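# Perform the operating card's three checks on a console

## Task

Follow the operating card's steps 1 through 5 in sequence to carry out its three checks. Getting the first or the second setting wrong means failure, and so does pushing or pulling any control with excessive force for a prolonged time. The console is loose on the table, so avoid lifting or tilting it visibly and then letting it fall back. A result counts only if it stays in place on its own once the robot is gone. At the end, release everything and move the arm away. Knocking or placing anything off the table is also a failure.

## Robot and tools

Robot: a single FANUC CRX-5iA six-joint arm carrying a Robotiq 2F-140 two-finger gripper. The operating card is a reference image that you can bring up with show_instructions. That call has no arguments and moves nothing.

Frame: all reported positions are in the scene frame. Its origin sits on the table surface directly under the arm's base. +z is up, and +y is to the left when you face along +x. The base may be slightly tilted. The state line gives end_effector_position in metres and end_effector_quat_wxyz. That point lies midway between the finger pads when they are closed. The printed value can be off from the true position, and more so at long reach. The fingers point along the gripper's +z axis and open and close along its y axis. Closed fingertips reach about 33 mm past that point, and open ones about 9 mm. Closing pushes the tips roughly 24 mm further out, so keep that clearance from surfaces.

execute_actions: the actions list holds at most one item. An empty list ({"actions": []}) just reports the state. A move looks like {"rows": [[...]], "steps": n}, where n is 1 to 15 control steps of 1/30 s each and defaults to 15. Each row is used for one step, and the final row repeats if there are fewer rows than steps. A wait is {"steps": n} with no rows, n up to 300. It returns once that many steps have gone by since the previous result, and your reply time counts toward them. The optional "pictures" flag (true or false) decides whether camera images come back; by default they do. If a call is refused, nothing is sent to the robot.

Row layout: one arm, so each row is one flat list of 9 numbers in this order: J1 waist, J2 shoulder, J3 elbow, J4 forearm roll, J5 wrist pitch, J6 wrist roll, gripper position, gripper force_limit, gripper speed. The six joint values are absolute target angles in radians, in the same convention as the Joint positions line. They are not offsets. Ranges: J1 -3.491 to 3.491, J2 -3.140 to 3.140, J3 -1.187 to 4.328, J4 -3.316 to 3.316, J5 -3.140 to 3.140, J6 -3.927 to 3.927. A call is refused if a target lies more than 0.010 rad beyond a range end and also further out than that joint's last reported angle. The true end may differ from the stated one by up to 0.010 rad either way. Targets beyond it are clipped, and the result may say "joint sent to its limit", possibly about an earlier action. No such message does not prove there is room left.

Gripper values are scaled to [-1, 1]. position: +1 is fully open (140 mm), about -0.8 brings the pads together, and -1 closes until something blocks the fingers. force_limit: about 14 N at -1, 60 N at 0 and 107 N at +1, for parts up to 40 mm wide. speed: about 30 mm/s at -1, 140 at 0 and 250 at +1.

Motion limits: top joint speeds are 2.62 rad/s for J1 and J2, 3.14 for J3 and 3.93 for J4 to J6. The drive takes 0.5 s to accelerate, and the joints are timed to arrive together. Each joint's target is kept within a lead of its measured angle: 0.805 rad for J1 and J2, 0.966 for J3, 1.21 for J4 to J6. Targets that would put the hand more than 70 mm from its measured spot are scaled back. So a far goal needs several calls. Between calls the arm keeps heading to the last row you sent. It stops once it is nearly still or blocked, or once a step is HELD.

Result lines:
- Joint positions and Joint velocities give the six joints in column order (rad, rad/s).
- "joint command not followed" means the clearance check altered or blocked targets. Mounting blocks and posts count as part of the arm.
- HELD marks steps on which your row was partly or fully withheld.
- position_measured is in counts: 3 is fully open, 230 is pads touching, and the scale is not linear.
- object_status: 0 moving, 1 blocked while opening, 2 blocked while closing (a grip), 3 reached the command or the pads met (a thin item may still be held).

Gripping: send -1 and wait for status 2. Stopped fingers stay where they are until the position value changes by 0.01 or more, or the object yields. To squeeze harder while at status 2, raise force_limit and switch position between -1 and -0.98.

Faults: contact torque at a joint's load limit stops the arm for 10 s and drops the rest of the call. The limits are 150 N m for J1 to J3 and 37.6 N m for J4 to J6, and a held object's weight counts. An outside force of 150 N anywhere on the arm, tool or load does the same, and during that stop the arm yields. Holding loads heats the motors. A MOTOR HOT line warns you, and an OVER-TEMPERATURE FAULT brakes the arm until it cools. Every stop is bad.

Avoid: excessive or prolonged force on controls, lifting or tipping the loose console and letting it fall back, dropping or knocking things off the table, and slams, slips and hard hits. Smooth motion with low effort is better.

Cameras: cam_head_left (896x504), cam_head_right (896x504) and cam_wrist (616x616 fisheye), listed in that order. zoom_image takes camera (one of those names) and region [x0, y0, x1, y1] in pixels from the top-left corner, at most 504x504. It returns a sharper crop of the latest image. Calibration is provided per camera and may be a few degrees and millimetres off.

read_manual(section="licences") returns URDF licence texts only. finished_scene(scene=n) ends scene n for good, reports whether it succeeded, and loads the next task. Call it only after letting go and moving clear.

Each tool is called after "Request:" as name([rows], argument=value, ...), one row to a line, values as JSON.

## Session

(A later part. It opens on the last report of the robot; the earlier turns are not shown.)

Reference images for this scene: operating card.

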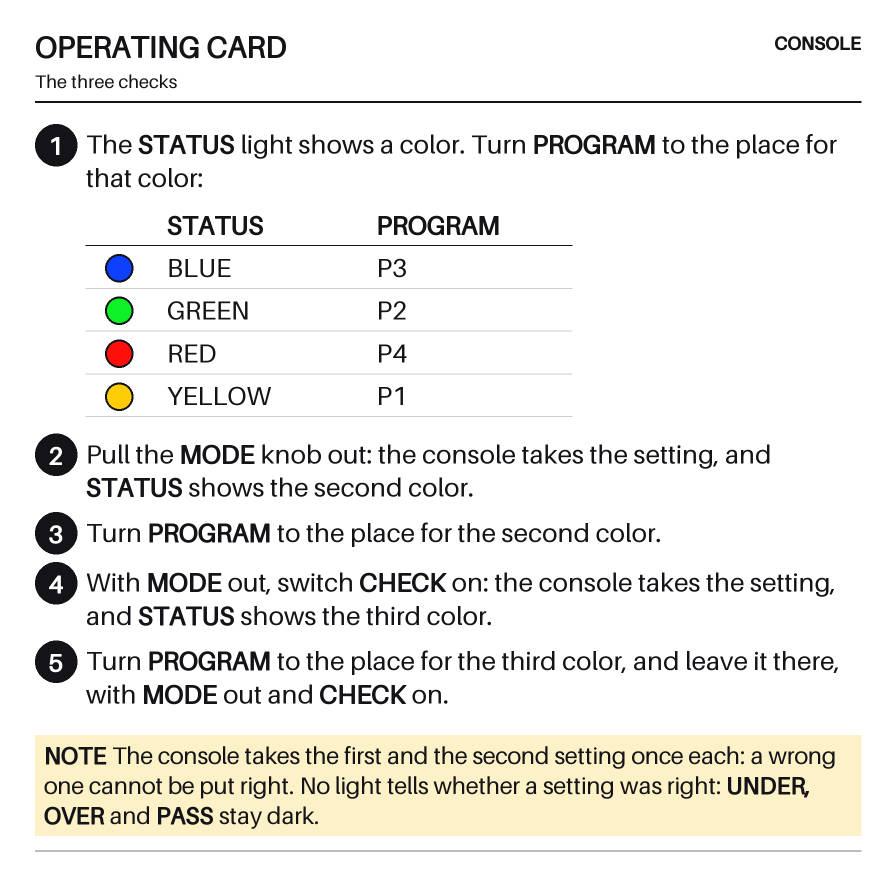

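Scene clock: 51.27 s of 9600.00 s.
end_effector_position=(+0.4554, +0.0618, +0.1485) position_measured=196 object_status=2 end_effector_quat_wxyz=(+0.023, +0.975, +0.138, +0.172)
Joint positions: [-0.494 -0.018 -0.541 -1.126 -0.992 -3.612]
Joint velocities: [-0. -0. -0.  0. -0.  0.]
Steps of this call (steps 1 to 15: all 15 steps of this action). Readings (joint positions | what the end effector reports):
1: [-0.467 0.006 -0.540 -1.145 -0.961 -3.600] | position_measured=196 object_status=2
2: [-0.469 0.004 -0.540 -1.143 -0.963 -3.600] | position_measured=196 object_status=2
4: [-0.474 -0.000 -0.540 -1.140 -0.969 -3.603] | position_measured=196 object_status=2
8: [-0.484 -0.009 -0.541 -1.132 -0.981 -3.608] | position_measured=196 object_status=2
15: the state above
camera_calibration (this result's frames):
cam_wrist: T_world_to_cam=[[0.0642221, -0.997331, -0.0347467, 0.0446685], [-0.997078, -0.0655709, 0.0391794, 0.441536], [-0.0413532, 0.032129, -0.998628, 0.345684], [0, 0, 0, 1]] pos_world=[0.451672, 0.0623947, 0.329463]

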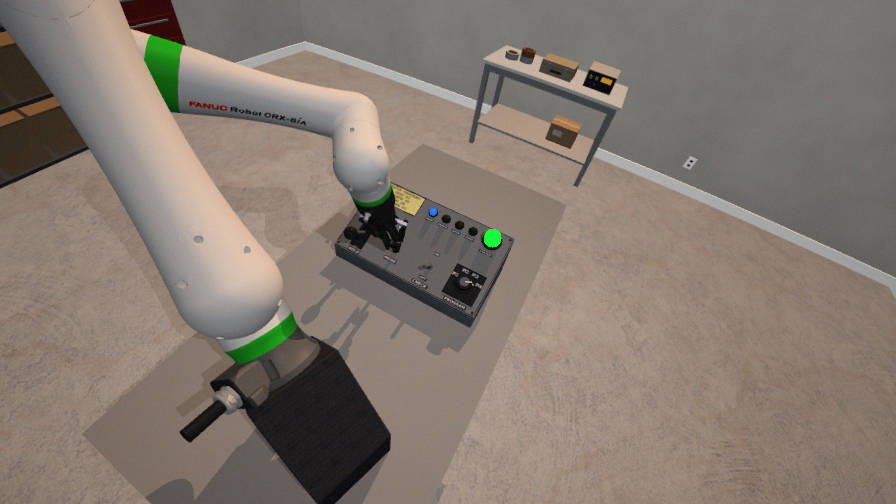

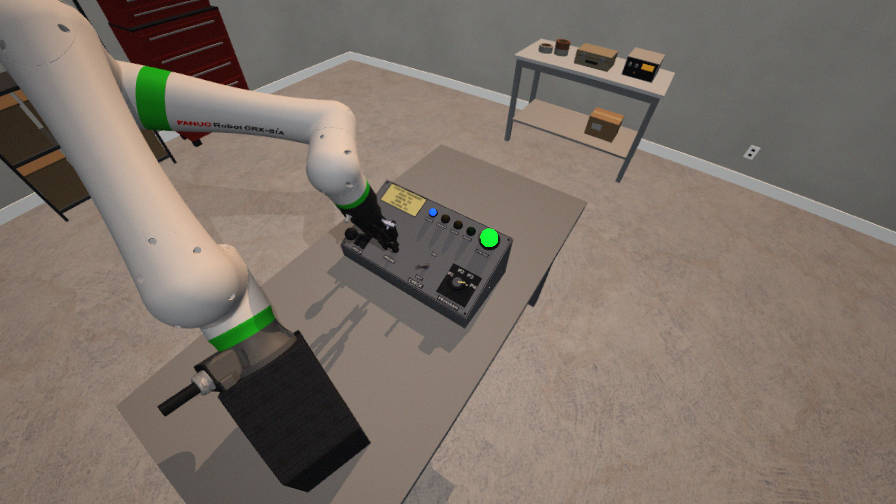

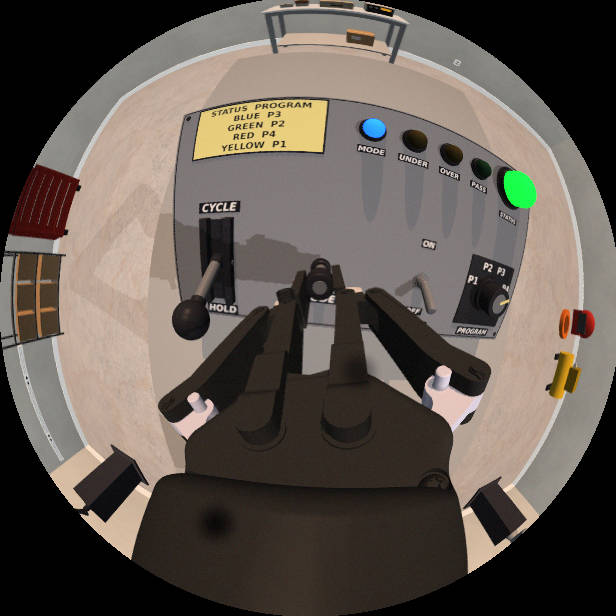

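Green → P2.

Request:
execute_actions([
  {"rows":[[-0.4943,-0.0181,-0.5411,-1.1256,-0.9921,-3.612,0,-0.4,0]],"steps":8},
], pictures=false)

Request:
execute_actions([
  {"rows":[[-0.595,-0.107,-0.546,-1.054,-1.109,-3.65,0.1,-0.4,0]],"steps":13},
], pictures=false)

Request:
execute_actions([
  {"rows":[[-0.908,0.595,-0.2335,-1.0913,-1.147,-3.59,0.1,-0.4,0]]},
], pictures=false)

Request:
execute_actions([
  {"steps":15},
], pictures=false)

Request:
execute_actions([
  {"rows":[[-0.841,0.654,-0.227,-1.156,-1.0845,-3.56,0.1,-0.4,0]],"steps":13},
])

Scene clock: 56.03 s of 9600.00 s.
end_effector_position=(+0.4554, +0.0618, +0.1486) position_measured=146 object_status=0 end_effector_quat_wxyz=(+0.023, +0.975, +0.138, +0.172)
Joint positions: [-0.494 -0.018 -0.541 -1.126 -0.992 -3.612]
Joint velocities: [ 0. -0. -0.  0. -0.  0.]
Steps of this call (steps 1 to 15: the robot went on to your last target; steps 16 to 90: nothing new was sent; then 1.50 s passed at rest; steps 91 to 98: all 8 steps of this action). Readings (joint positions | what the end effector reports):
91: [-0.494 -0.018 -0.541 -1.126 -0.992 -3.612] | position_measured=196 object_status=0
92: [-0.494 -0.018 -0.541 -1.126 -0.992 -3.612] | position_measured=196 object_status=0
94: [-0.494 -0.018 -0.541 -1.126 -0.992 -3.612] | position_measured=177 object_status=0
98: the state above

Scene clock: 56.47 s of 9600.00 s.
end_effector_position=(+0.4350, +0.0606, +0.1949) position_measured=117 object_status=3 end_effector_quat_wxyz=(+0.025, +0.975, +0.139, +0.170)
Joint positions: [-0.595 -0.107 -0.546 -1.054 -1.109 -3.65 ]
Joint velocities: [-0.001  0.001 -0.     0.001 -0.001 -0.   ]
Steps of this call (steps 1 to 13: all 13 steps of this action). Readings (joint positions | what the end effector reports):
1: [-0.495 -0.018 -0.541 -1.126 -0.992 -3.612] | position_measured=139 object_status=0
2: [-0.498 -0.021 -0.541 -1.123 -0.996 -3.613] | position_measured=131 object_status=0
4: [-0.521 -0.042 -0.542 -1.106 -1.024 -3.622] | position_measured=118 object_status=0
8: [-0.590 -0.102 -0.546 -1.058 -1.102 -3.648] | position_measured=117 object_status=0
13: the state above

Scene clock: 56.97 s of 9600.00 s.
end_effector_position=(+0.4618, -0.0691, +0.1890) position_measured=117 object_status=3 end_effector_quat_wxyz=(+0.008, +0.986, +0.013, +0.168)
Joint positions: [-0.773  0.293 -0.368 -1.077 -1.131 -3.614]
Joint velocities: [-0.471  1.056  0.472 -0.049 -0.058  0.082]
Steps of this call (steps 1 to 15: all 15 steps of this action). Readings (joint positions | what the end effector reports):
1: [-0.595 -0.107 -0.546 -1.054 -1.109 -3.650] | position_measured=117 object_status=3
2: [-0.597 -0.104 -0.545 -1.055 -1.109 -3.649] | position_measured=117 object_status=3
4: [-0.607 -0.080 -0.534 -1.058 -1.111 -3.645] | position_measured=117 object_status=3
8: [-0.659 0.037 -0.482 -1.065 -1.117 -3.634] | position_measured=117 object_status=3
15: the state above

Scene clock: 57.47 s of 9600.00 s.
end_effector_position=(+0.4499, -0.1770, +0.1716) position_measured=117 object_status=3 end_effector_quat_wxyz=(-0.014, +0.981, -0.083, +0.173)
Joint positions: [-0.908  0.595 -0.234 -1.091 -1.147 -3.59 ]
Joint velocities: [ 0.     0.002  0.001  0.    -0.    -0.   ]
Steps of this call (steps 1 to 15: the robot went on to your last target). Readings (joint positions | what the end effector reports):
1: [-0.789 0.329 -0.352 -1.079 -1.133 -3.611] | position_measured=117 object_status=3
2: [-0.805 0.364 -0.336 -1.080 -1.134 -3.608] | position_measured=117 object_status=3
4: [-0.837 0.435 -0.305 -1.084 -1.138 -3.603] | position_measured=117 object_status=3
8: [-0.891 0.556 -0.251 -1.089 -1.145 -3.593] | position_measured=117 object_status=3
15: the state above

Scene clock: 57.90 s of 9600.00 s.
end_effector_position=(+0.4652, -0.1771, +0.1290) position_measured=117 object_status=3 end_effector_quat_wxyz=(-0.015, +0.981, -0.083, +0.173)
Joint positions: [-0.841  0.654 -0.227 -1.156 -1.085 -3.56 ]
Joint velocities: [ 0.     0.     0.001 -0.    -0.     0.   ]
Steps of this call (steps 1 to 13: all 13 steps of this action). Readings (joint positions | what the end effector reports):
1: [-0.908 0.595 -0.234 -1.092 -1.147 -3.590] | position_measured=117 object_status=3
2: [-0.905 0.598 -0.233 -1.095 -1.144 -3.588] | position_measured=117 object_status=3
4: [-0.882 0.619 -0.231 -1.118 -1.121 -3.578] | position_measured=117 object_status=3
8: [-0.841 0.654 -0.227 -1.156 -1.085 -3.560] | position_measured=117 object_status=3
13: the state above
camera_calibration (this result's frames):
cam_wrist: T_world_to_cam=[[-0.349607, -0.919085, -0.181816, 0.0304079], [-0.936864, 0.344563, 0.0596828, 0.478433], [0.00779358, 0.191203, -0.98152, 0.337418], [0, 0, 0, 1]] pos_world=[0.456228, -0.201418, 0.308157]

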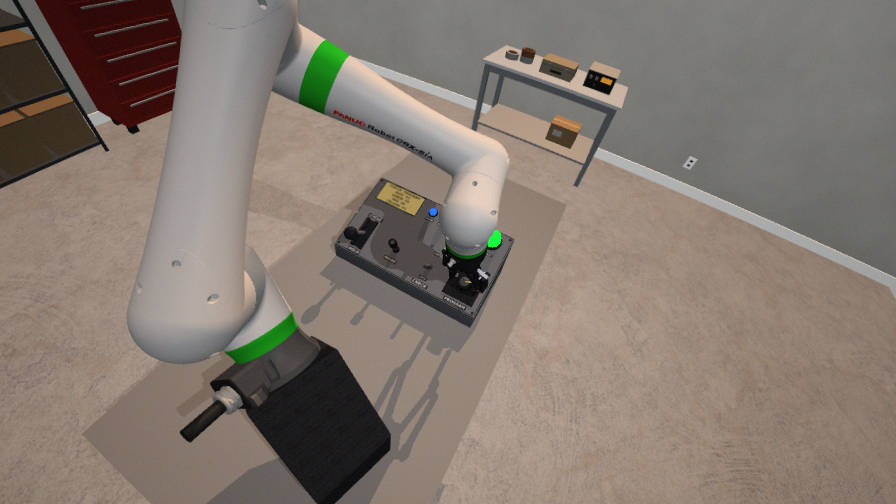

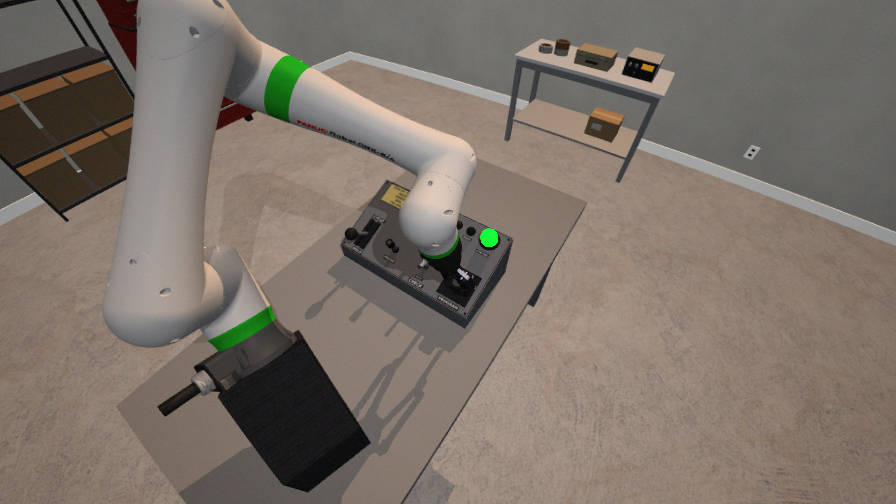

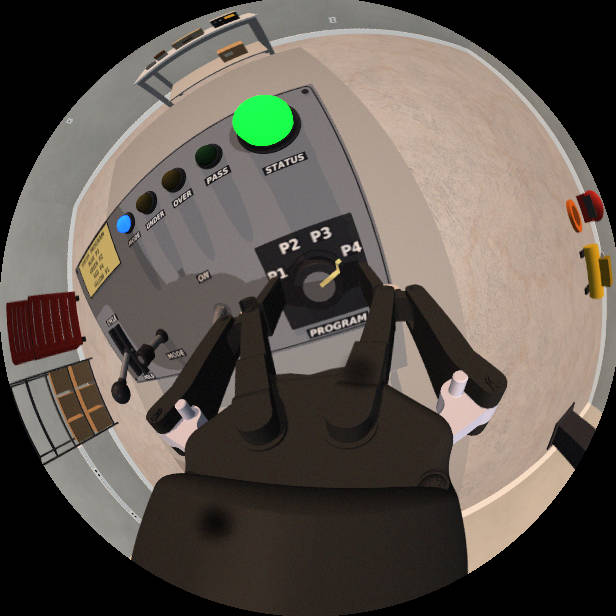

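Request:
execute_actions([
  {"rows":[[-0.841,0.654,-0.227,-1.156,-1.0845,-3.56,-1,-0.4,-0.5]]},
], pictures=false)

Request:
execute_actions([
  {"rows":[[-0.841,0.654,-0.227,-1.156,-1.0845,-1.99,-1,-0.4,-0.5]]},
], pictures=false)

Request:
execute_actions([
  {"steps":16},
], pictures=false)

Request:
execute_actions([
  {"rows":[[-0.841,0.654,-0.227,-1.156,-1.0845,-1.99,0.1,-0.4,0]],"steps":8},
], pictures=false)

Request:
execute_actions([
  {"rows":[[-0.908,0.595,-0.2335,-1.0913,-1.147,-2.02,0.75,-0.6,0]],"steps":11},
], pictures=false)

Request:
execute_actions([
  {"rows":[[-0.74,0.273,-0.359,-1.105,-1.131,-2.085,0.75,-0.6,0]]},
], pictures=false)

Request:
execute_actions([
  {"steps":6},
], pictures=false)

Request:
execute_actions([
  {"rows":[[-0.688,0.325,-0.365,-1.149,-1.065,-2.06,0.75,-0.6,0]],"steps":12},
])

Request:
zoom_image(camera="cam_head_right", region=[360,180,520,320])

Scene clock: 67.87 s of 9600.00 s.
end_effector_position=(+0.4653, -0.1770, +0.1289) position_measured=167 object_status=0 end_effector_quat_wxyz=(-0.015, +0.981, -0.083, +0.173)
Joint positions: [-0.841  0.654 -0.227 -1.156 -1.085 -3.56 ]
Joint velocities: [-0.001  0.     0.    -0.     0.    -0.   ]
Steps of this call (steps 1 to 15: the robot went on to your last target; steps 16 to 90: nothing new was sent; then 6.47 s passed at rest; steps 91 to 105: all 15 steps of this action). Readings (joint positions | what the end effector reports):
91: [-0.841 0.654 -0.227 -1.156 -1.084 -3.560] | position_measured=117 object_status=0
92: [-0.841 0.654 -0.227 -1.156 -1.084 -3.560] | position_measured=119 object_status=0
94: [-0.841 0.654 -0.227 -1.156 -1.084 -3.560] | position_measured=128 object_status=0
98: [-0.841 0.654 -0.227 -1.156 -1.084 -3.560] | position_measured=147 object_status=0
105: the state above

Scene clock: 68.37 s of 9600.00 s.
end_effector_position=(+0.4652, -0.1774, +0.1289) position_measured=167 object_status=2 end_effector_quat_wxyz=(+0.059, +0.928, +0.331, +0.164)
Joint positions: [-0.841  0.654 -0.227 -1.156 -1.084 -2.705]
Joint velocities: [-0.001 -0.     0.001 -0.     0.001  3.254]
Steps of this call (steps 1 to 15: all 15 steps of this action). Readings (joint positions | what the end effector reports):
1: [-0.841 0.654 -0.227 -1.156 -1.085 -3.560] | position_measured=167 object_status=0
2: [-0.841 0.654 -0.227 -1.156 -1.085 -3.554] | position_measured=167 object_status=0
4: [-0.841 0.654 -0.227 -1.156 -1.085 -3.519] | position_measured=167 object_status=2
8: [-0.841 0.654 -0.227 -1.156 -1.084 -3.343] | position_measured=167 object_status=2
15: the state above

Scene clock: 68.90 s of 9600.00 s.
end_effector_position=(+0.4653, -0.1771, +0.1290) position_measured=167 object_status=2 end_effector_quat_wxyz=(+0.112, +0.753, +0.634, +0.133)
Joint positions: [-0.841  0.654 -0.227 -1.156 -1.084 -1.99 ]
Joint velocities: [-0.001  0.     0.     0.    -0.001  0.002]
Steps of this call (steps 1 to 16: the robot went on to your last target). Readings (joint positions | what the end effector reports):
1: [-0.841 0.654 -0.227 -1.156 -1.084 -2.599] | position_measured=167 object_status=2
2: [-0.841 0.654 -0.227 -1.156 -1.084 -2.500] | position_measured=167 object_status=2
4: [-0.841 0.654 -0.227 -1.156 -1.084 -2.329] | position_measured=167 object_status=2
8: [-0.841 0.654 -0.227 -1.156 -1.084 -2.092] | position_measured=167 object_status=2
16: the state above

Scene clock: 69.17 s of 9600.00 s.
end_effector_position=(+0.4649, -0.1770, +0.1288) position_measured=119 object_status=0 end_effector_quat_wxyz=(+0.112, +0.753, +0.635, +0.133)
Joint positions: [-0.841  0.654 -0.227 -1.156 -1.085 -1.99 ]
Joint velocities: [ 0.001 -0.003 -0.    -0.004  0.008  0.   ]
Steps of this call (steps 1 to 8: all 8 steps of this action). Readings (joint positions | what the end effector reports):
1: [-0.841 0.654 -0.227 -1.156 -1.084 -1.990] | position_measured=167 object_status=0
2: [-0.841 0.654 -0.227 -1.156 -1.086 -1.990] | position_measured=167 object_status=0
4: [-0.841 0.654 -0.227 -1.156 -1.086 -1.990] | position_measured=148 object_status=0
8: the state above

Scene clock: 69.53 s of 9600.00 s.
end_effector_position=(+0.4499, -0.1771, +0.1715) position_measured=44 object_status=0 end_effector_quat_wxyz=(+0.112, +0.753, +0.635, +0.133)
Joint positions: [-0.908  0.595 -0.234 -1.091 -1.147 -2.02 ]
Joint velocities: [-0.     0.    -0.001  0.002 -0.001 -0.   ]
Steps of this call (steps 1 to 11: all 11 steps of this action). Readings (joint positions | what the end effector reports):
1: [-0.841 0.654 -0.227 -1.156 -1.085 -1.990] | position_measured=117 object_status=0
2: [-0.844 0.651 -0.227 -1.153 -1.087 -1.991] | position_measured=113 object_status=0
4: [-0.867 0.630 -0.230 -1.130 -1.110 -2.002] | position_measured=97 object_status=0
8: [-0.908 0.595 -0.233 -1.092 -1.146 -2.020] | position_measured=67 object_status=0
11: the state above

Scene clock: 70.03 s of 9600.00 s.
end_effector_position=(+0.4790, -0.0510, +0.1865) position_measured=35 object_status=3 end_effector_quat_wxyz=(+0.122, +0.691, +0.701, +0.126)
Joint positions: [-0.744  0.28  -0.356 -1.105 -1.131 -2.084]
Joint velocities: [ 0.132 -0.256 -0.1   -0.008  0.011 -0.051]
Steps of this call (steps 1 to 15: all 15 steps of this action). Readings (joint positions | what the end effector reports):
1: [-0.908 0.595 -0.234 -1.091 -1.147 -2.020] | position_measured=37 object_status=0
2: [-0.906 0.592 -0.235 -1.092 -1.147 -2.021] | position_measured=35 object_status=0
4: [-0.893 0.568 -0.244 -1.094 -1.144 -2.026] | position_measured=35 object_status=0
8: [-0.834 0.456 -0.288 -1.099 -1.138 -2.048] | position_measured=35 object_status=3
15: the state above

Scene clock: 70.23 s of 9600.00 s.
end_effector_position=(+0.4792, -0.0482, +0.1867) position_measured=35 object_status=3 end_effector_quat_wxyz=(+0.122, +0.689, +0.703, +0.126)
Joint positions: [-0.74   0.273 -0.359 -1.105 -1.131 -2.085]
Joint velocities: [ 0.    -0.002 -0.001 -0.     0.     0.   ]
Steps of this call (steps 1 to 6: the robot went on to your last target). Readings (joint positions | what the end effector reports):
1: [-0.741 0.274 -0.358 -1.105 -1.131 -2.085] | position_measured=35 object_status=3
2: [-0.740 0.273 -0.359 -1.105 -1.131 -2.085] | position_measured=35 object_status=3
4: [-0.740 0.273 -0.359 -1.105 -1.131 -2.085] | position_measured=35 object_status=3
6: the state above

Scene clock: 70.63 s of 9600.00 s.
end_effector_position=(+0.4856, -0.0525, +0.1525) position_measured=35 object_status=3 end_effector_quat_wxyz=(+0.123, +0.694, +0.699, +0.124)
Joint positions: [-0.688  0.325 -0.365 -1.149 -1.065 -2.06 ]
Joint velocities: [-0.     0.     0.001 -0.001  0.001  0.   ]
Steps of this call (steps 1 to 12: all 12 steps of this action). Readings (joint positions | what the end effector reports):
1: [-0.740 0.273 -0.359 -1.105 -1.131 -2.085] | position_measured=35 object_status=3
2: [-0.737 0.276 -0.359 -1.108 -1.126 -2.083] | position_measured=35 object_status=3
4: [-0.713 0.299 -0.362 -1.128 -1.097 -2.071] | position_measured=35 object_status=3
8: [-0.688 0.325 -0.365 -1.149 -1.065 -2.060] | position_measured=35 object_status=3
12: the state above
camera_calibration (this result's frames):
cam_wrist: T_world_to_cam=[[0.931973, -0.223628, 0.285337, -0.500717], [-0.305711, -0.907832, 0.287021, 0.0462689], [0.194852, -0.354726, -0.914441, 0.206781], [0, 0, 0, 1]] pos_world=[0.440508, 0.00338043, 0.318681]

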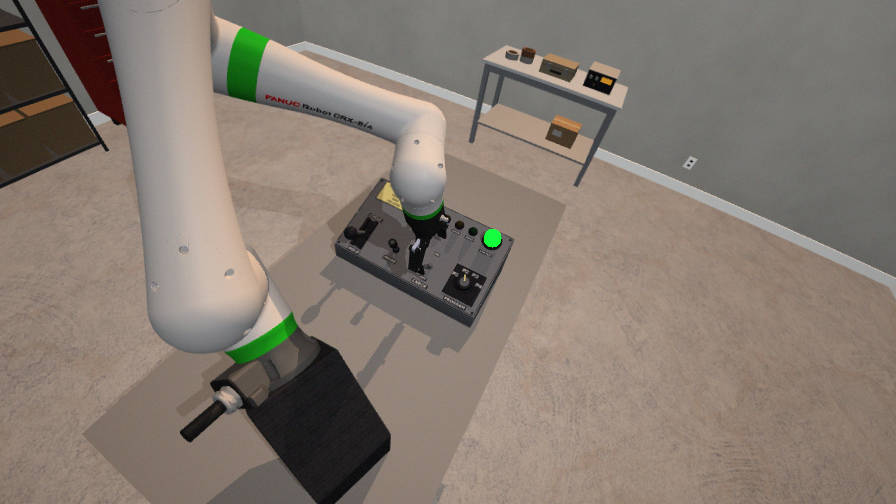

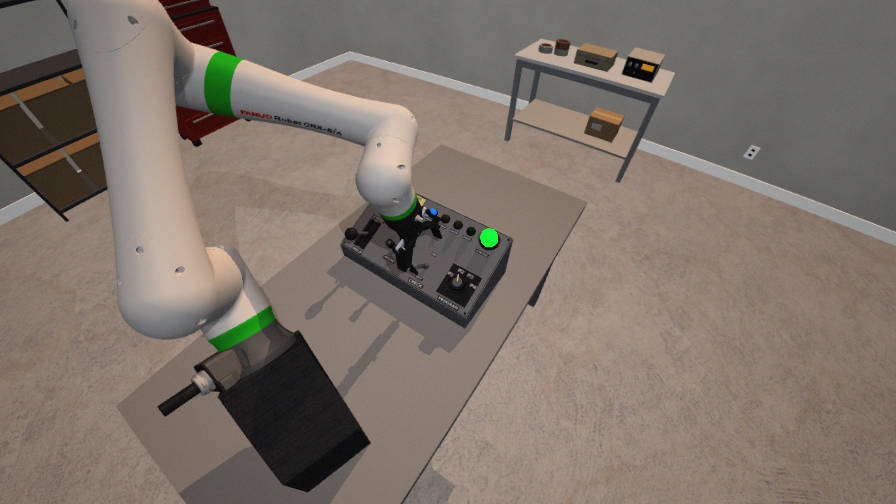

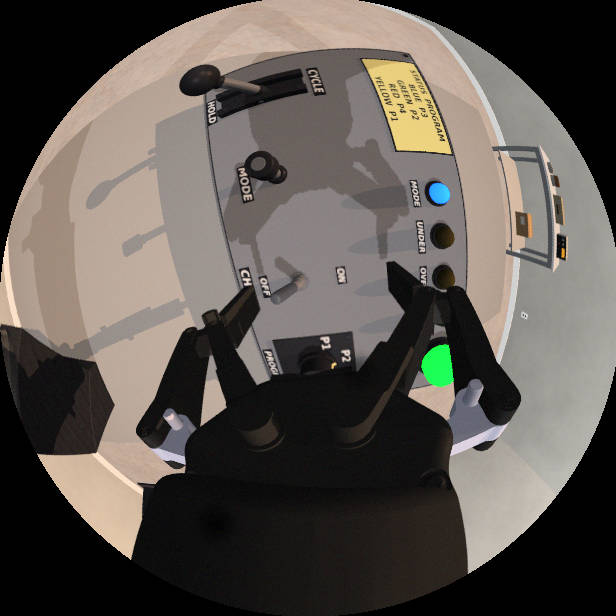

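Region (360, 180, 520, 320) of cam_head_right's 896x504 image, scaled by 3.150, with more detail than that image has; it fills the top 441 rows of this view, and the rest is white.

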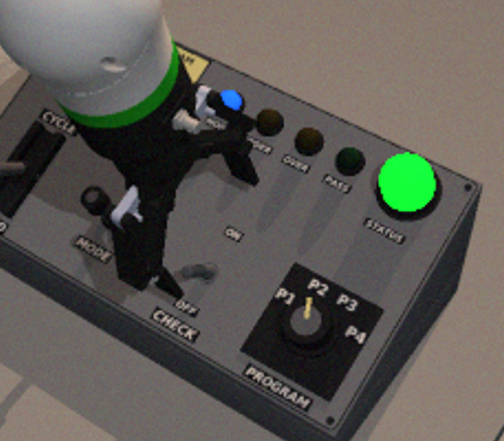

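Request:
execute_actions([
  {"rows":[[-0.688,0.325,-0.365,-1.149,-1.065,-2.06,-0.3,-0.6,-0.2]]},
], pictures=false)

Request:
execute_actions([
  {"steps":12},
])

Scene clock: 73.93 s of 9600.00 s.
end_effector_position=(+0.4857, -0.0526, +0.1525) position_measured=121 object_status=0 end_effector_quat_wxyz=(+0.123, +0.694, +0.699, +0.124)
Joint positions: [-0.688  0.325 -0.365 -1.149 -1.065 -2.06 ]
Joint velocities: [ 0.001  0.     0.    -0.     0.    -0.   ]
Steps of this call (steps 1 to 15: the robot went on to your last target; steps 16 to 84: nothing new was sent; steps 85 to 99: all 15 steps of this action). Readings (joint positions | what the end effector reports):
85: [-0.688 0.325 -0.365 -1.149 -1.065 -2.060] | position_measured=35 object_status=0
86: [-0.688 0.325 -0.365 -1.149 -1.065 -2.060] | position_measured=38 object_status=0
88: [-0.688 0.325 -0.365 -1.149 -1.065 -2.060] | position_measured=51 object_status=0
92: [-0.688 0.325 -0.365 -1.149 -1.065 -2.060] | position_measured=76 object_status=0
99: the state above

Scene clock: 74.33 s of 9600.00 s.
end_effector_position=(+0.4856, -0.0526, +0.1525) position_measured=167 object_status=0 end_effector_quat_wxyz=(+0.123, +0.694, +0.699, +0.124)
Joint positions: [-0.688  0.325 -0.365 -1.149 -1.065 -2.06 ]
Joint velocities: [-0.001 -0.001 -0.     0.    -0.     0.   ]
Steps of this call (steps 1 to 12: the robot went on to your last target). Readings (joint positions | what the end effector reports):
1: [-0.688 0.325 -0.365 -1.149 -1.065 -2.060] | position_measured=127 object_status=0
2: [-0.688 0.325 -0.365 -1.149 -1.065 -2.060] | position_measured=134 object_status=0
4: [-0.688 0.325 -0.365 -1.149 -1.065 -2.060] | position_measured=147 object_status=0
8: [-0.688 0.325 -0.365 -1.149 -1.065 -2.060] | position_measured=167 object_status=0
12: the state above
camera_calibration (this result's frames):
cam_wrist: T_world_to_cam=[[0.931931, -0.223738, 0.285386, -0.500747], [-0.305835, -0.907793, 0.287013, 0.0462667], [0.194856, -0.354758, -0.914428, 0.206752], [0, 0, 0, 1]] pos_world=[0.440525, 0.00331104, 0.318687]

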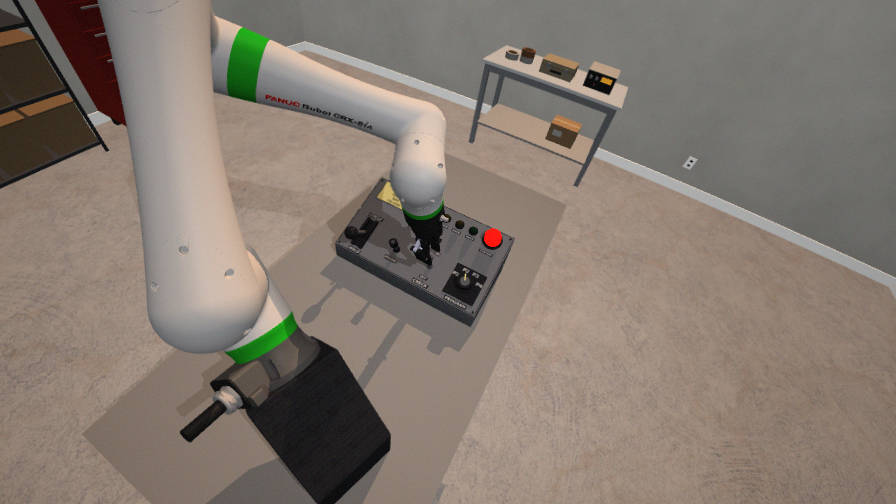

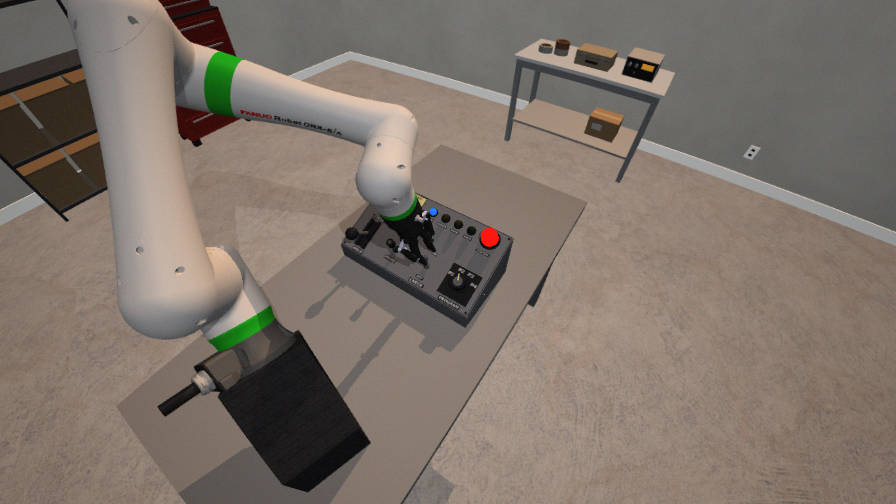

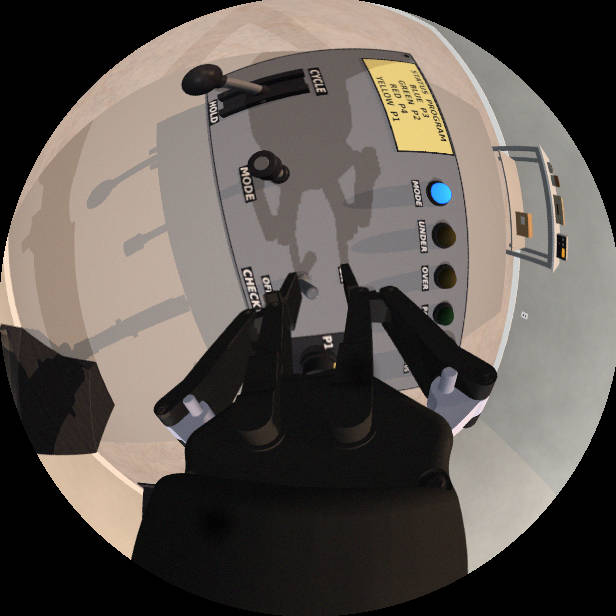

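Request:
execute_actions([
  {"rows":[[-0.688,0.325,-0.365,-1.149,-1.065,-2.06,0.1,-0.4,0]],"steps":7},
], pictures=false)

Request:
execute_actions([
  {"rows":[[-0.74,0.273,-0.359,-1.105,-1.131,-2.085,0.1,-0.4,0]],"steps":10},
], pictures=false)

Request:
execute_actions([
  {"rows":[[-0.908,0.595,-0.2335,-1.0913,-1.147,-2.02,0.1,-0.4,0]]},
], pictures=false)

Request:
execute_actions([
  {"steps":5},
], pictures=false)

Request:
execute_actions([
  {"rows":[[-0.8385,0.657,-0.222,-1.156,-1.0845,-1.99,0.1,-0.4,0]],"steps":13},
])

Request:
zoom_image(camera="cam_wrist", region=[200,200,450,350])

Scene clock: 81.53 s of 9600.00 s.
end_effector_position=(+0.4858, -0.0525, +0.1526) position_measured=125 object_status=0 end_effector_quat_wxyz=(+0.123, +0.694, +0.699, +0.124)
Joint positions: [-0.688  0.325 -0.365 -1.149 -1.065 -2.06 ]
Joint velocities: [ 0.    -0.     0.001  0.003 -0.     0.   ]
Steps of this call (steps 1 to 15: the robot went on to your last target; steps 16 to 90: nothing new was sent; then 3.97 s passed at rest; steps 91 to 97: all 7 steps of this action). Readings (joint positions | what the end effector reports):
91: [-0.688 0.325 -0.365 -1.149 -1.065 -2.060] | position_measured=167 object_status=0
92: [-0.688 0.325 -0.365 -1.149 -1.065 -2.060] | position_measured=163 object_status=0
94: [-0.688 0.325 -0.365 -1.149 -1.065 -2.060] | position_measured=148 object_status=0
97: the state above

Scene clock: 81.87 s of 9600.00 s.
end_effector_position=(+0.4792, -0.0482, +0.1868) position_measured=117 object_status=3 end_effector_quat_wxyz=(+0.122, +0.689, +0.703, +0.126)
Joint positions: [-0.74   0.273 -0.359 -1.105 -1.131 -2.085]
Joint velocities: [ 0.     0.    -0.     0.001 -0.001 -0.001]
Steps of this call (steps 1 to 10: all 10 steps of this action). Readings (joint positions | what the end effector reports):
1: [-0.688 0.325 -0.365 -1.149 -1.065 -2.060] | position_measured=119 object_status=0
2: [-0.691 0.322 -0.365 -1.146 -1.069 -2.061] | position_measured=117 object_status=0
4: [-0.714 0.298 -0.362 -1.126 -1.099 -2.073] | position_measured=117 object_status=0
8: [-0.740 0.273 -0.359 -1.105 -1.131 -2.085] | position_measured=117 object_status=3
10: the state above

Scene clock: 82.37 s of 9600.00 s.
end_effector_position=(+0.4509, -0.1743, +0.1721) position_measured=117 object_status=3 end_effector_quat_wxyz=(+0.112, +0.751, +0.637, +0.132)
Joint positions: [-0.904  0.588 -0.236 -1.092 -1.147 -2.021]
Joint velocities: [-0.135  0.259  0.101  0.01  -0.013  0.048]
Steps of this call (steps 1 to 15: all 15 steps of this action). Readings (joint positions | what the end effector reports):
1: [-0.740 0.273 -0.359 -1.105 -1.131 -2.085] | position_measured=117 object_status=3
2: [-0.742 0.276 -0.358 -1.105 -1.131 -2.084] | position_measured=117 object_status=3
4: [-0.754 0.300 -0.348 -1.104 -1.132 -2.077] | position_measured=117 object_status=3
8: [-0.813 0.413 -0.305 -1.099 -1.138 -2.054] | position_measured=117 object_status=3
15: the state above

Scene clock: 82.53 s of 9600.00 s.
end_effector_position=(+0.4499, -0.1770, +0.1716) position_measured=117 object_status=3 end_effector_quat_wxyz=(+0.112, +0.753, +0.635, +0.133)
Joint positions: [-0.908  0.595 -0.234 -1.091 -1.147 -2.02 ]
Joint velocities: [-0.     0.002  0.001 -0.     0.    -0.   ]
Steps of this call (steps 1 to 5: the robot went on to your last target). Readings (joint positions | what the end effector reports):
1: [-0.907 0.594 -0.234 -1.091 -1.147 -2.020] | position_measured=117 object_status=3
2: [-0.908 0.595 -0.234 -1.091 -1.147 -2.020] | position_measured=117 object_status=3
4: [-0.908 0.595 -0.234 -1.091 -1.147 -2.020] | position_measured=117 object_status=3
5: the state above

Scene clock: 82.97 s of 9600.00 s.
end_effector_position=(+0.4671, -0.1776, +0.1284) position_measured=117 object_status=3 end_effector_quat_wxyz=(+0.112, +0.752, +0.636, +0.132)
Joint positions: [-0.839  0.657 -0.222 -1.156 -1.085 -1.99 ]
Joint velocities: [ 0.001  0.     0.    -0.    -0.     0.   ]
Steps of this call (steps 1 to 13: all 13 steps of this action). Readings (joint positions | what the end effector reports):
1: [-0.908 0.595 -0.233 -1.091 -1.147 -2.020] | position_measured=117 object_status=3
2: [-0.905 0.598 -0.233 -1.094 -1.144 -2.018] | position_measured=117 object_status=3
4: [-0.882 0.619 -0.229 -1.118 -1.122 -2.008] | position_measured=117 object_status=3
8: [-0.839 0.657 -0.222 -1.156 -1.085 -1.990] | position_measured=117 object_status=3
13: the state above
camera_calibration (this result's frames):
cam_wrist: T_world_to_cam=[[0.882241, -0.38861, 0.265768, -0.508128], [-0.450553, -0.86067, 0.237167, 0.0163297], [0.136573, -0.328981, -0.934408, 0.178354], [0, 0, 0, 1]] pos_world=[0.43129, -0.124734, 0.297827]

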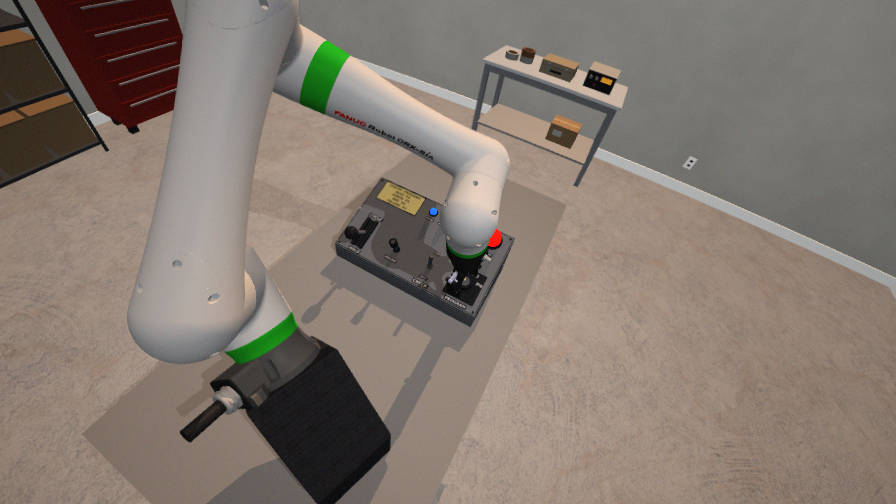

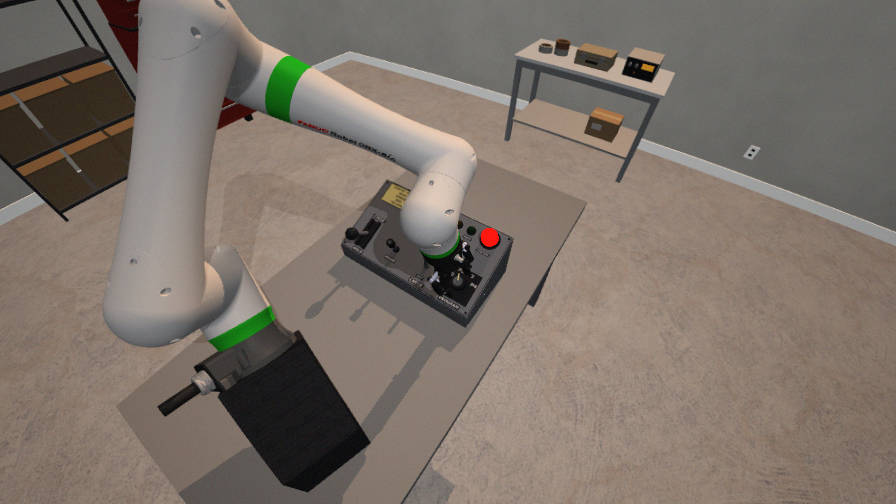

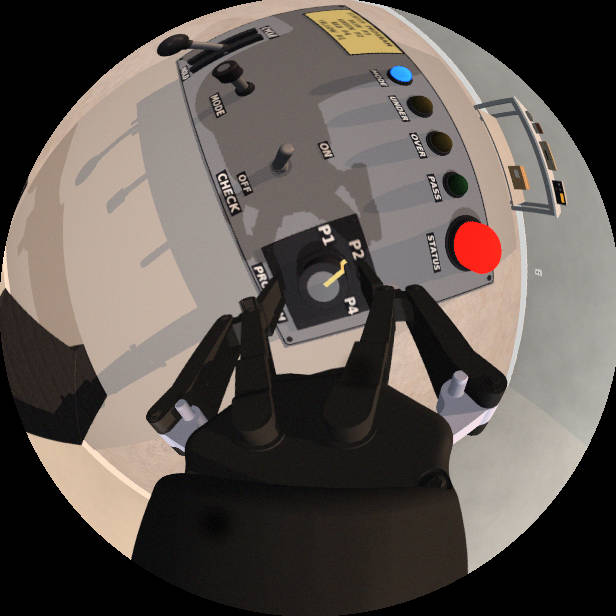

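Region (200, 200, 450, 350) of cam_wrist's 616x616 image, scaled by 2.016, with more detail than that image has; it fills the top 302 rows of this view, and the rest is white.

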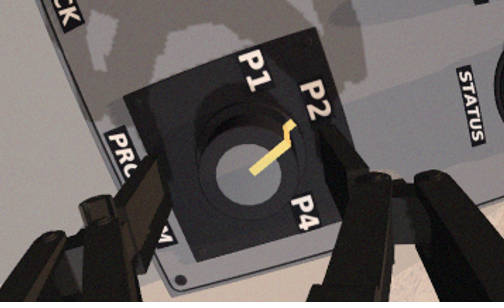

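Request:
execute_actions([
  {"rows":[[-0.835,0.660,-0.2145,-1.156,-1.0845,-1.99,-1,-0.4,-0.5]],"steps":15},
], pictures=false)

Request:
execute_actions([
  {"rows":[[-0.835,0.660,-0.2145,-1.156,-1.0845,-3.55,-1,-0.4,-0.5]],"steps":15},
], pictures=false)

Request:
execute_actions([
  {"steps":16},
], pictures=false)

Request:
execute_actions([
  {"rows":[[-0.835,0.660,-0.2145,-1.156,-1.0845,-3.55,0.1,-0.4,0]],"steps":8},
], pictures=false)

Request:
execute_actions([
  {"rows":[[-0.917,0.578,-0.2405,-1.08,-1.157,-3.58,0.1,-0.4,0]],"steps":11},
], pictures=false)

Request:
execute_actions([
  {"rows":[[-0.79,0.235,-0.322,-1.05,-1.205,-3.69,0.1,-0.4,0]],"steps":15},
], pictures=false)

Request:
execute_actions([
  {"steps":15},
])

Scene clock: 95.07 s of 9600.00 s.
end_effector_position=(+0.4703, -0.1782, +0.1282) position_measured=167 object_status=0 end_effector_quat_wxyz=(+0.112, +0.750, +0.638, +0.132)
Joint positions: [-0.835  0.66  -0.214 -1.156 -1.084 -1.99 ]
Joint velocities: [ 0.    -0.001  0.     0.    -0.     0.   ]
Steps of this call (steps 1 to 15: the robot went on to your last target; steps 16 to 90: nothing new was sent; then 8.60 s passed at rest; steps 91 to 105: all 15 steps of this action). Readings (joint positions | what the end effector reports):
91: [-0.838 0.657 -0.222 -1.156 -1.084 -1.990] | position_measured=117 object_status=0
92: [-0.837 0.658 -0.220 -1.156 -1.084 -1.990] | position_measured=119 object_status=0
94: [-0.835 0.660 -0.215 -1.156 -1.084 -1.990] | position_measured=128 object_status=0
98: [-0.835 0.660 -0.215 -1.156 -1.084 -1.990] | position_measured=147 object_status=0
105: the state above

Scene clock: 95.57 s of 9600.00 s.
end_effector_position=(+0.4702, -0.1782, +0.1282) position_measured=167 object_status=2 end_effector_quat_wxyz=(+0.047, +0.947, +0.270, +0.167)
Joint positions: [-0.835  0.66  -0.214 -1.156 -1.085 -2.844]
Joint velocities: [ 0.002 -0.    -0.001  0.    -0.    -3.234]
Steps of this call (steps 1 to 15: all 15 steps of this action). Readings (joint positions | what the end effector reports):
1: [-0.835 0.660 -0.214 -1.156 -1.084 -1.990] | position_measured=167 object_status=0
2: [-0.835 0.660 -0.214 -1.156 -1.084 -1.995] | position_measured=167 object_status=0
4: [-0.835 0.660 -0.214 -1.156 -1.084 -2.031] | position_measured=167 object_status=2
8: [-0.835 0.660 -0.214 -1.156 -1.084 -2.207] | position_measured=167 object_status=2
15: the state above

Scene clock: 96.10 s of 9600.00 s.
end_effector_position=(+0.4704, -0.1781, +0.1282) position_measured=167 object_status=2 end_effector_quat_wxyz=(-0.013, +0.982, -0.074, +0.173)
Joint positions: [-0.835  0.66  -0.214 -1.156 -1.085 -3.55 ]
Joint velocities: [-0.     0.     0.     0.     0.    -0.002]
Steps of this call (steps 1 to 16: the robot went on to your last target). Readings (joint positions | what the end effector reports):
1: [-0.835 0.660 -0.214 -1.156 -1.085 -2.950] | position_measured=167 object_status=2
2: [-0.835 0.660 -0.214 -1.156 -1.085 -3.048] | position_measured=167 object_status=2
4: [-0.835 0.660 -0.214 -1.156 -1.085 -3.217] | position_measured=167 object_status=2
8: [-0.835 0.660 -0.214 -1.156 -1.085 -3.452] | position_measured=167 object_status=2
16: the state above

Scene clock: 96.37 s of 9600.00 s.
end_effector_position=(+0.4704, -0.1784, +0.1282) position_measured=119 object_status=0 end_effector_quat_wxyz=(-0.013, +0.982, -0.074, +0.173)
Joint positions: [-0.835  0.66  -0.214 -1.156 -1.084 -3.55 ]
Joint velocities: [-0.     0.001  0.     0.    -0.007 -0.   ]
Steps of this call (steps 1 to 8: all 8 steps of this action). Readings (joint positions | what the end effector reports):
1: [-0.835 0.660 -0.214 -1.156 -1.085 -3.550] | position_measured=167 object_status=0
2: [-0.835 0.660 -0.214 -1.156 -1.084 -3.550] | position_measured=167 object_status=0
4: [-0.835 0.660 -0.214 -1.156 -1.083 -3.550] | position_measured=148 object_status=0
8: the state above

Scene clock: 96.73 s of 9600.00 s.
end_effector_position=(+0.4460, -0.1743, +0.1785) position_measured=117 object_status=3 end_effector_quat_wxyz=(-0.013, +0.982, -0.074, +0.172)
Joint positions: [-0.917  0.578 -0.24  -1.08  -1.157 -3.58 ]
Joint velocities: [ 0.001  0.     0.     0.001 -0.002 -0.   ]
Steps of this call (steps 1 to 11: all 11 steps of this action). Readings (joint positions | what the end effector reports):
1: [-0.835 0.660 -0.214 -1.156 -1.084 -3.550] | position_measured=117 object_status=0
2: [-0.838 0.657 -0.215 -1.153 -1.088 -3.551] | position_measured=117 object_status=0
4: [-0.862 0.633 -0.223 -1.131 -1.109 -3.560] | position_measured=117 object_status=0
8: [-0.916 0.579 -0.240 -1.081 -1.156 -3.579] | position_measured=117 object_status=3
11: the state above

Scene clock: 97.23 s of 9600.00 s.
end_effector_position=(+0.4773, -0.0525, +0.2242) position_measured=117 object_status=3 end_effector_quat_wxyz=(-0.000, +0.985, +0.015, +0.172)
Joint positions: [-0.795  0.248 -0.319 -1.051 -1.203 -3.686]
Joint velocities: [ 0.129 -0.352 -0.084  0.031 -0.048 -0.112]
Steps of this call (steps 1 to 15: all 15 steps of this action). Readings (joint positions | what the end effector reports):
1: [-0.917 0.578 -0.241 -1.080 -1.157 -3.580] | position_measured=117 object_status=3
2: [-0.916 0.575 -0.241 -1.080 -1.157 -3.581] | position_measured=117 object_status=3
4: [-0.906 0.551 -0.247 -1.078 -1.161 -3.589] | position_measured=117 object_status=3
8: [-0.864 0.438 -0.274 -1.068 -1.177 -3.625] | position_measured=117 object_status=3
15: the state above

Scene clock: 97.73 s of 9600.00 s.
end_effector_position=(+0.4777, -0.0476, +0.2256) position_measured=117 object_status=3 end_effector_quat_wxyz=(-0.000, +0.985, +0.019, +0.172)
Joint positions: [-0.79   0.235 -0.322 -1.05  -1.205 -3.69 ]
Joint velocities: [-0.     0.001  0.    -0.     0.001 -0.   ]
Steps of this call (steps 1 to 15: the robot went on to your last target). Readings (joint positions | what the end effector reports):
1: [-0.791 0.239 -0.321 -1.050 -1.204 -3.689] | position_measured=117 object_status=3
2: [-0.790 0.236 -0.322 -1.050 -1.205 -3.690] | position_measured=117 object_status=3
4: [-0.790 0.235 -0.322 -1.050 -1.205 -3.690] | position_measured=117 object_status=3
8: [-0.790 0.235 -0.322 -1.050 -1.205 -3.690] | position_measured=117 object_status=3
15: the state above
camera_calibration (this result's frames):
cam_wrist: T_world_to_cam=[[-0.162728, -0.979283, -0.120519, 0.0653833], [-0.986338, 0.158281, 0.0456665, 0.457648], [-0.0256445, 0.126304, -0.99166, 0.422548], [0, 0, 0, 1]] pos_world=[0.472871, -0.0617776, 0.406005]

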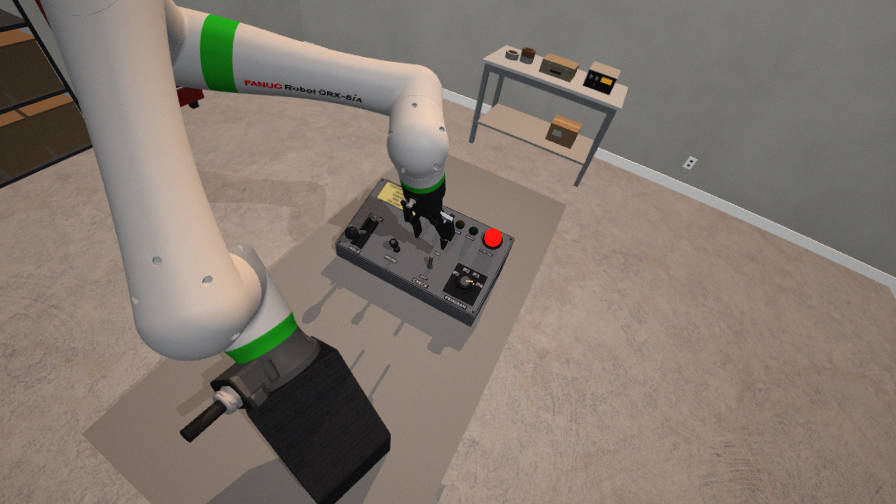

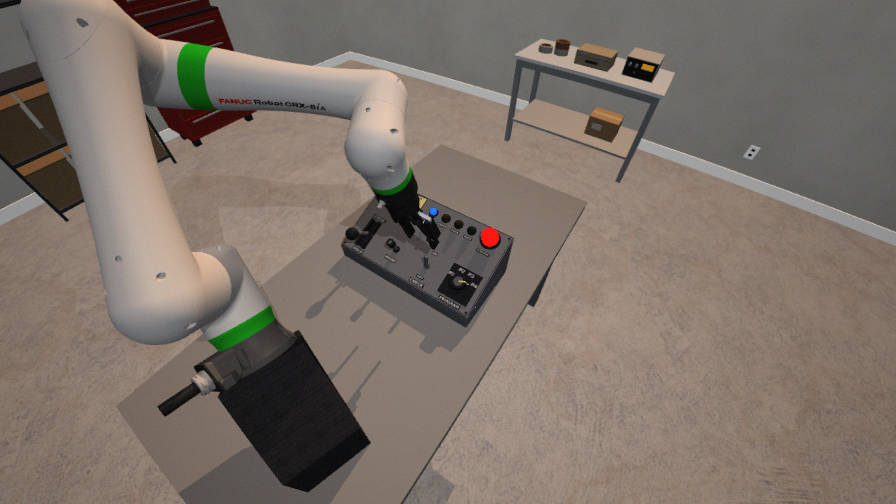

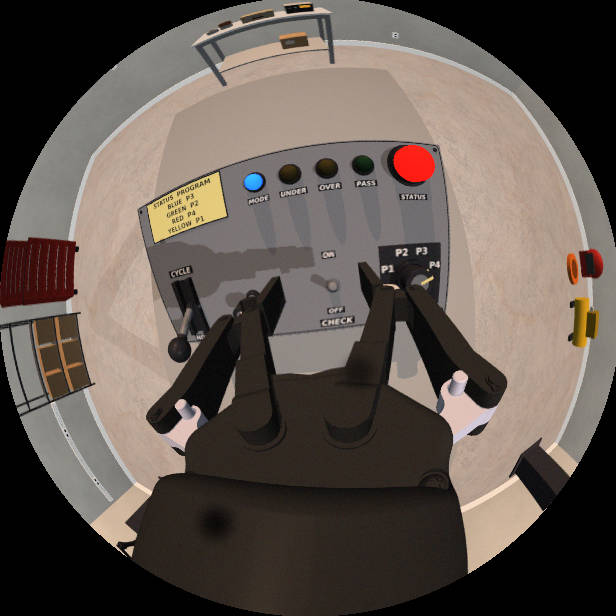

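Request:
zoom_image(camera="cam_head_right", region=[370,210,520,320])

Region (370, 210, 520, 320) of cam_head_right's 896x504 image, scaled by 3.360, with more detail than that image has; it fills the top 370 rows of this view, and the rest is white.

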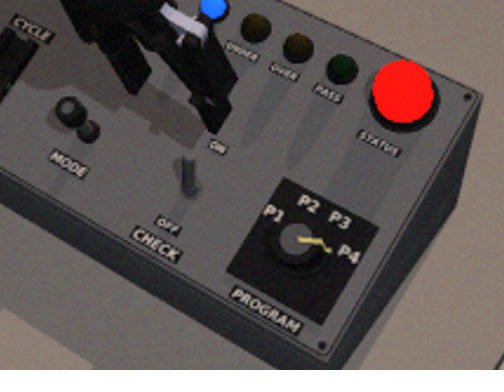

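Request:
finished_scene(scene=2)

The scene is finished: the task was done.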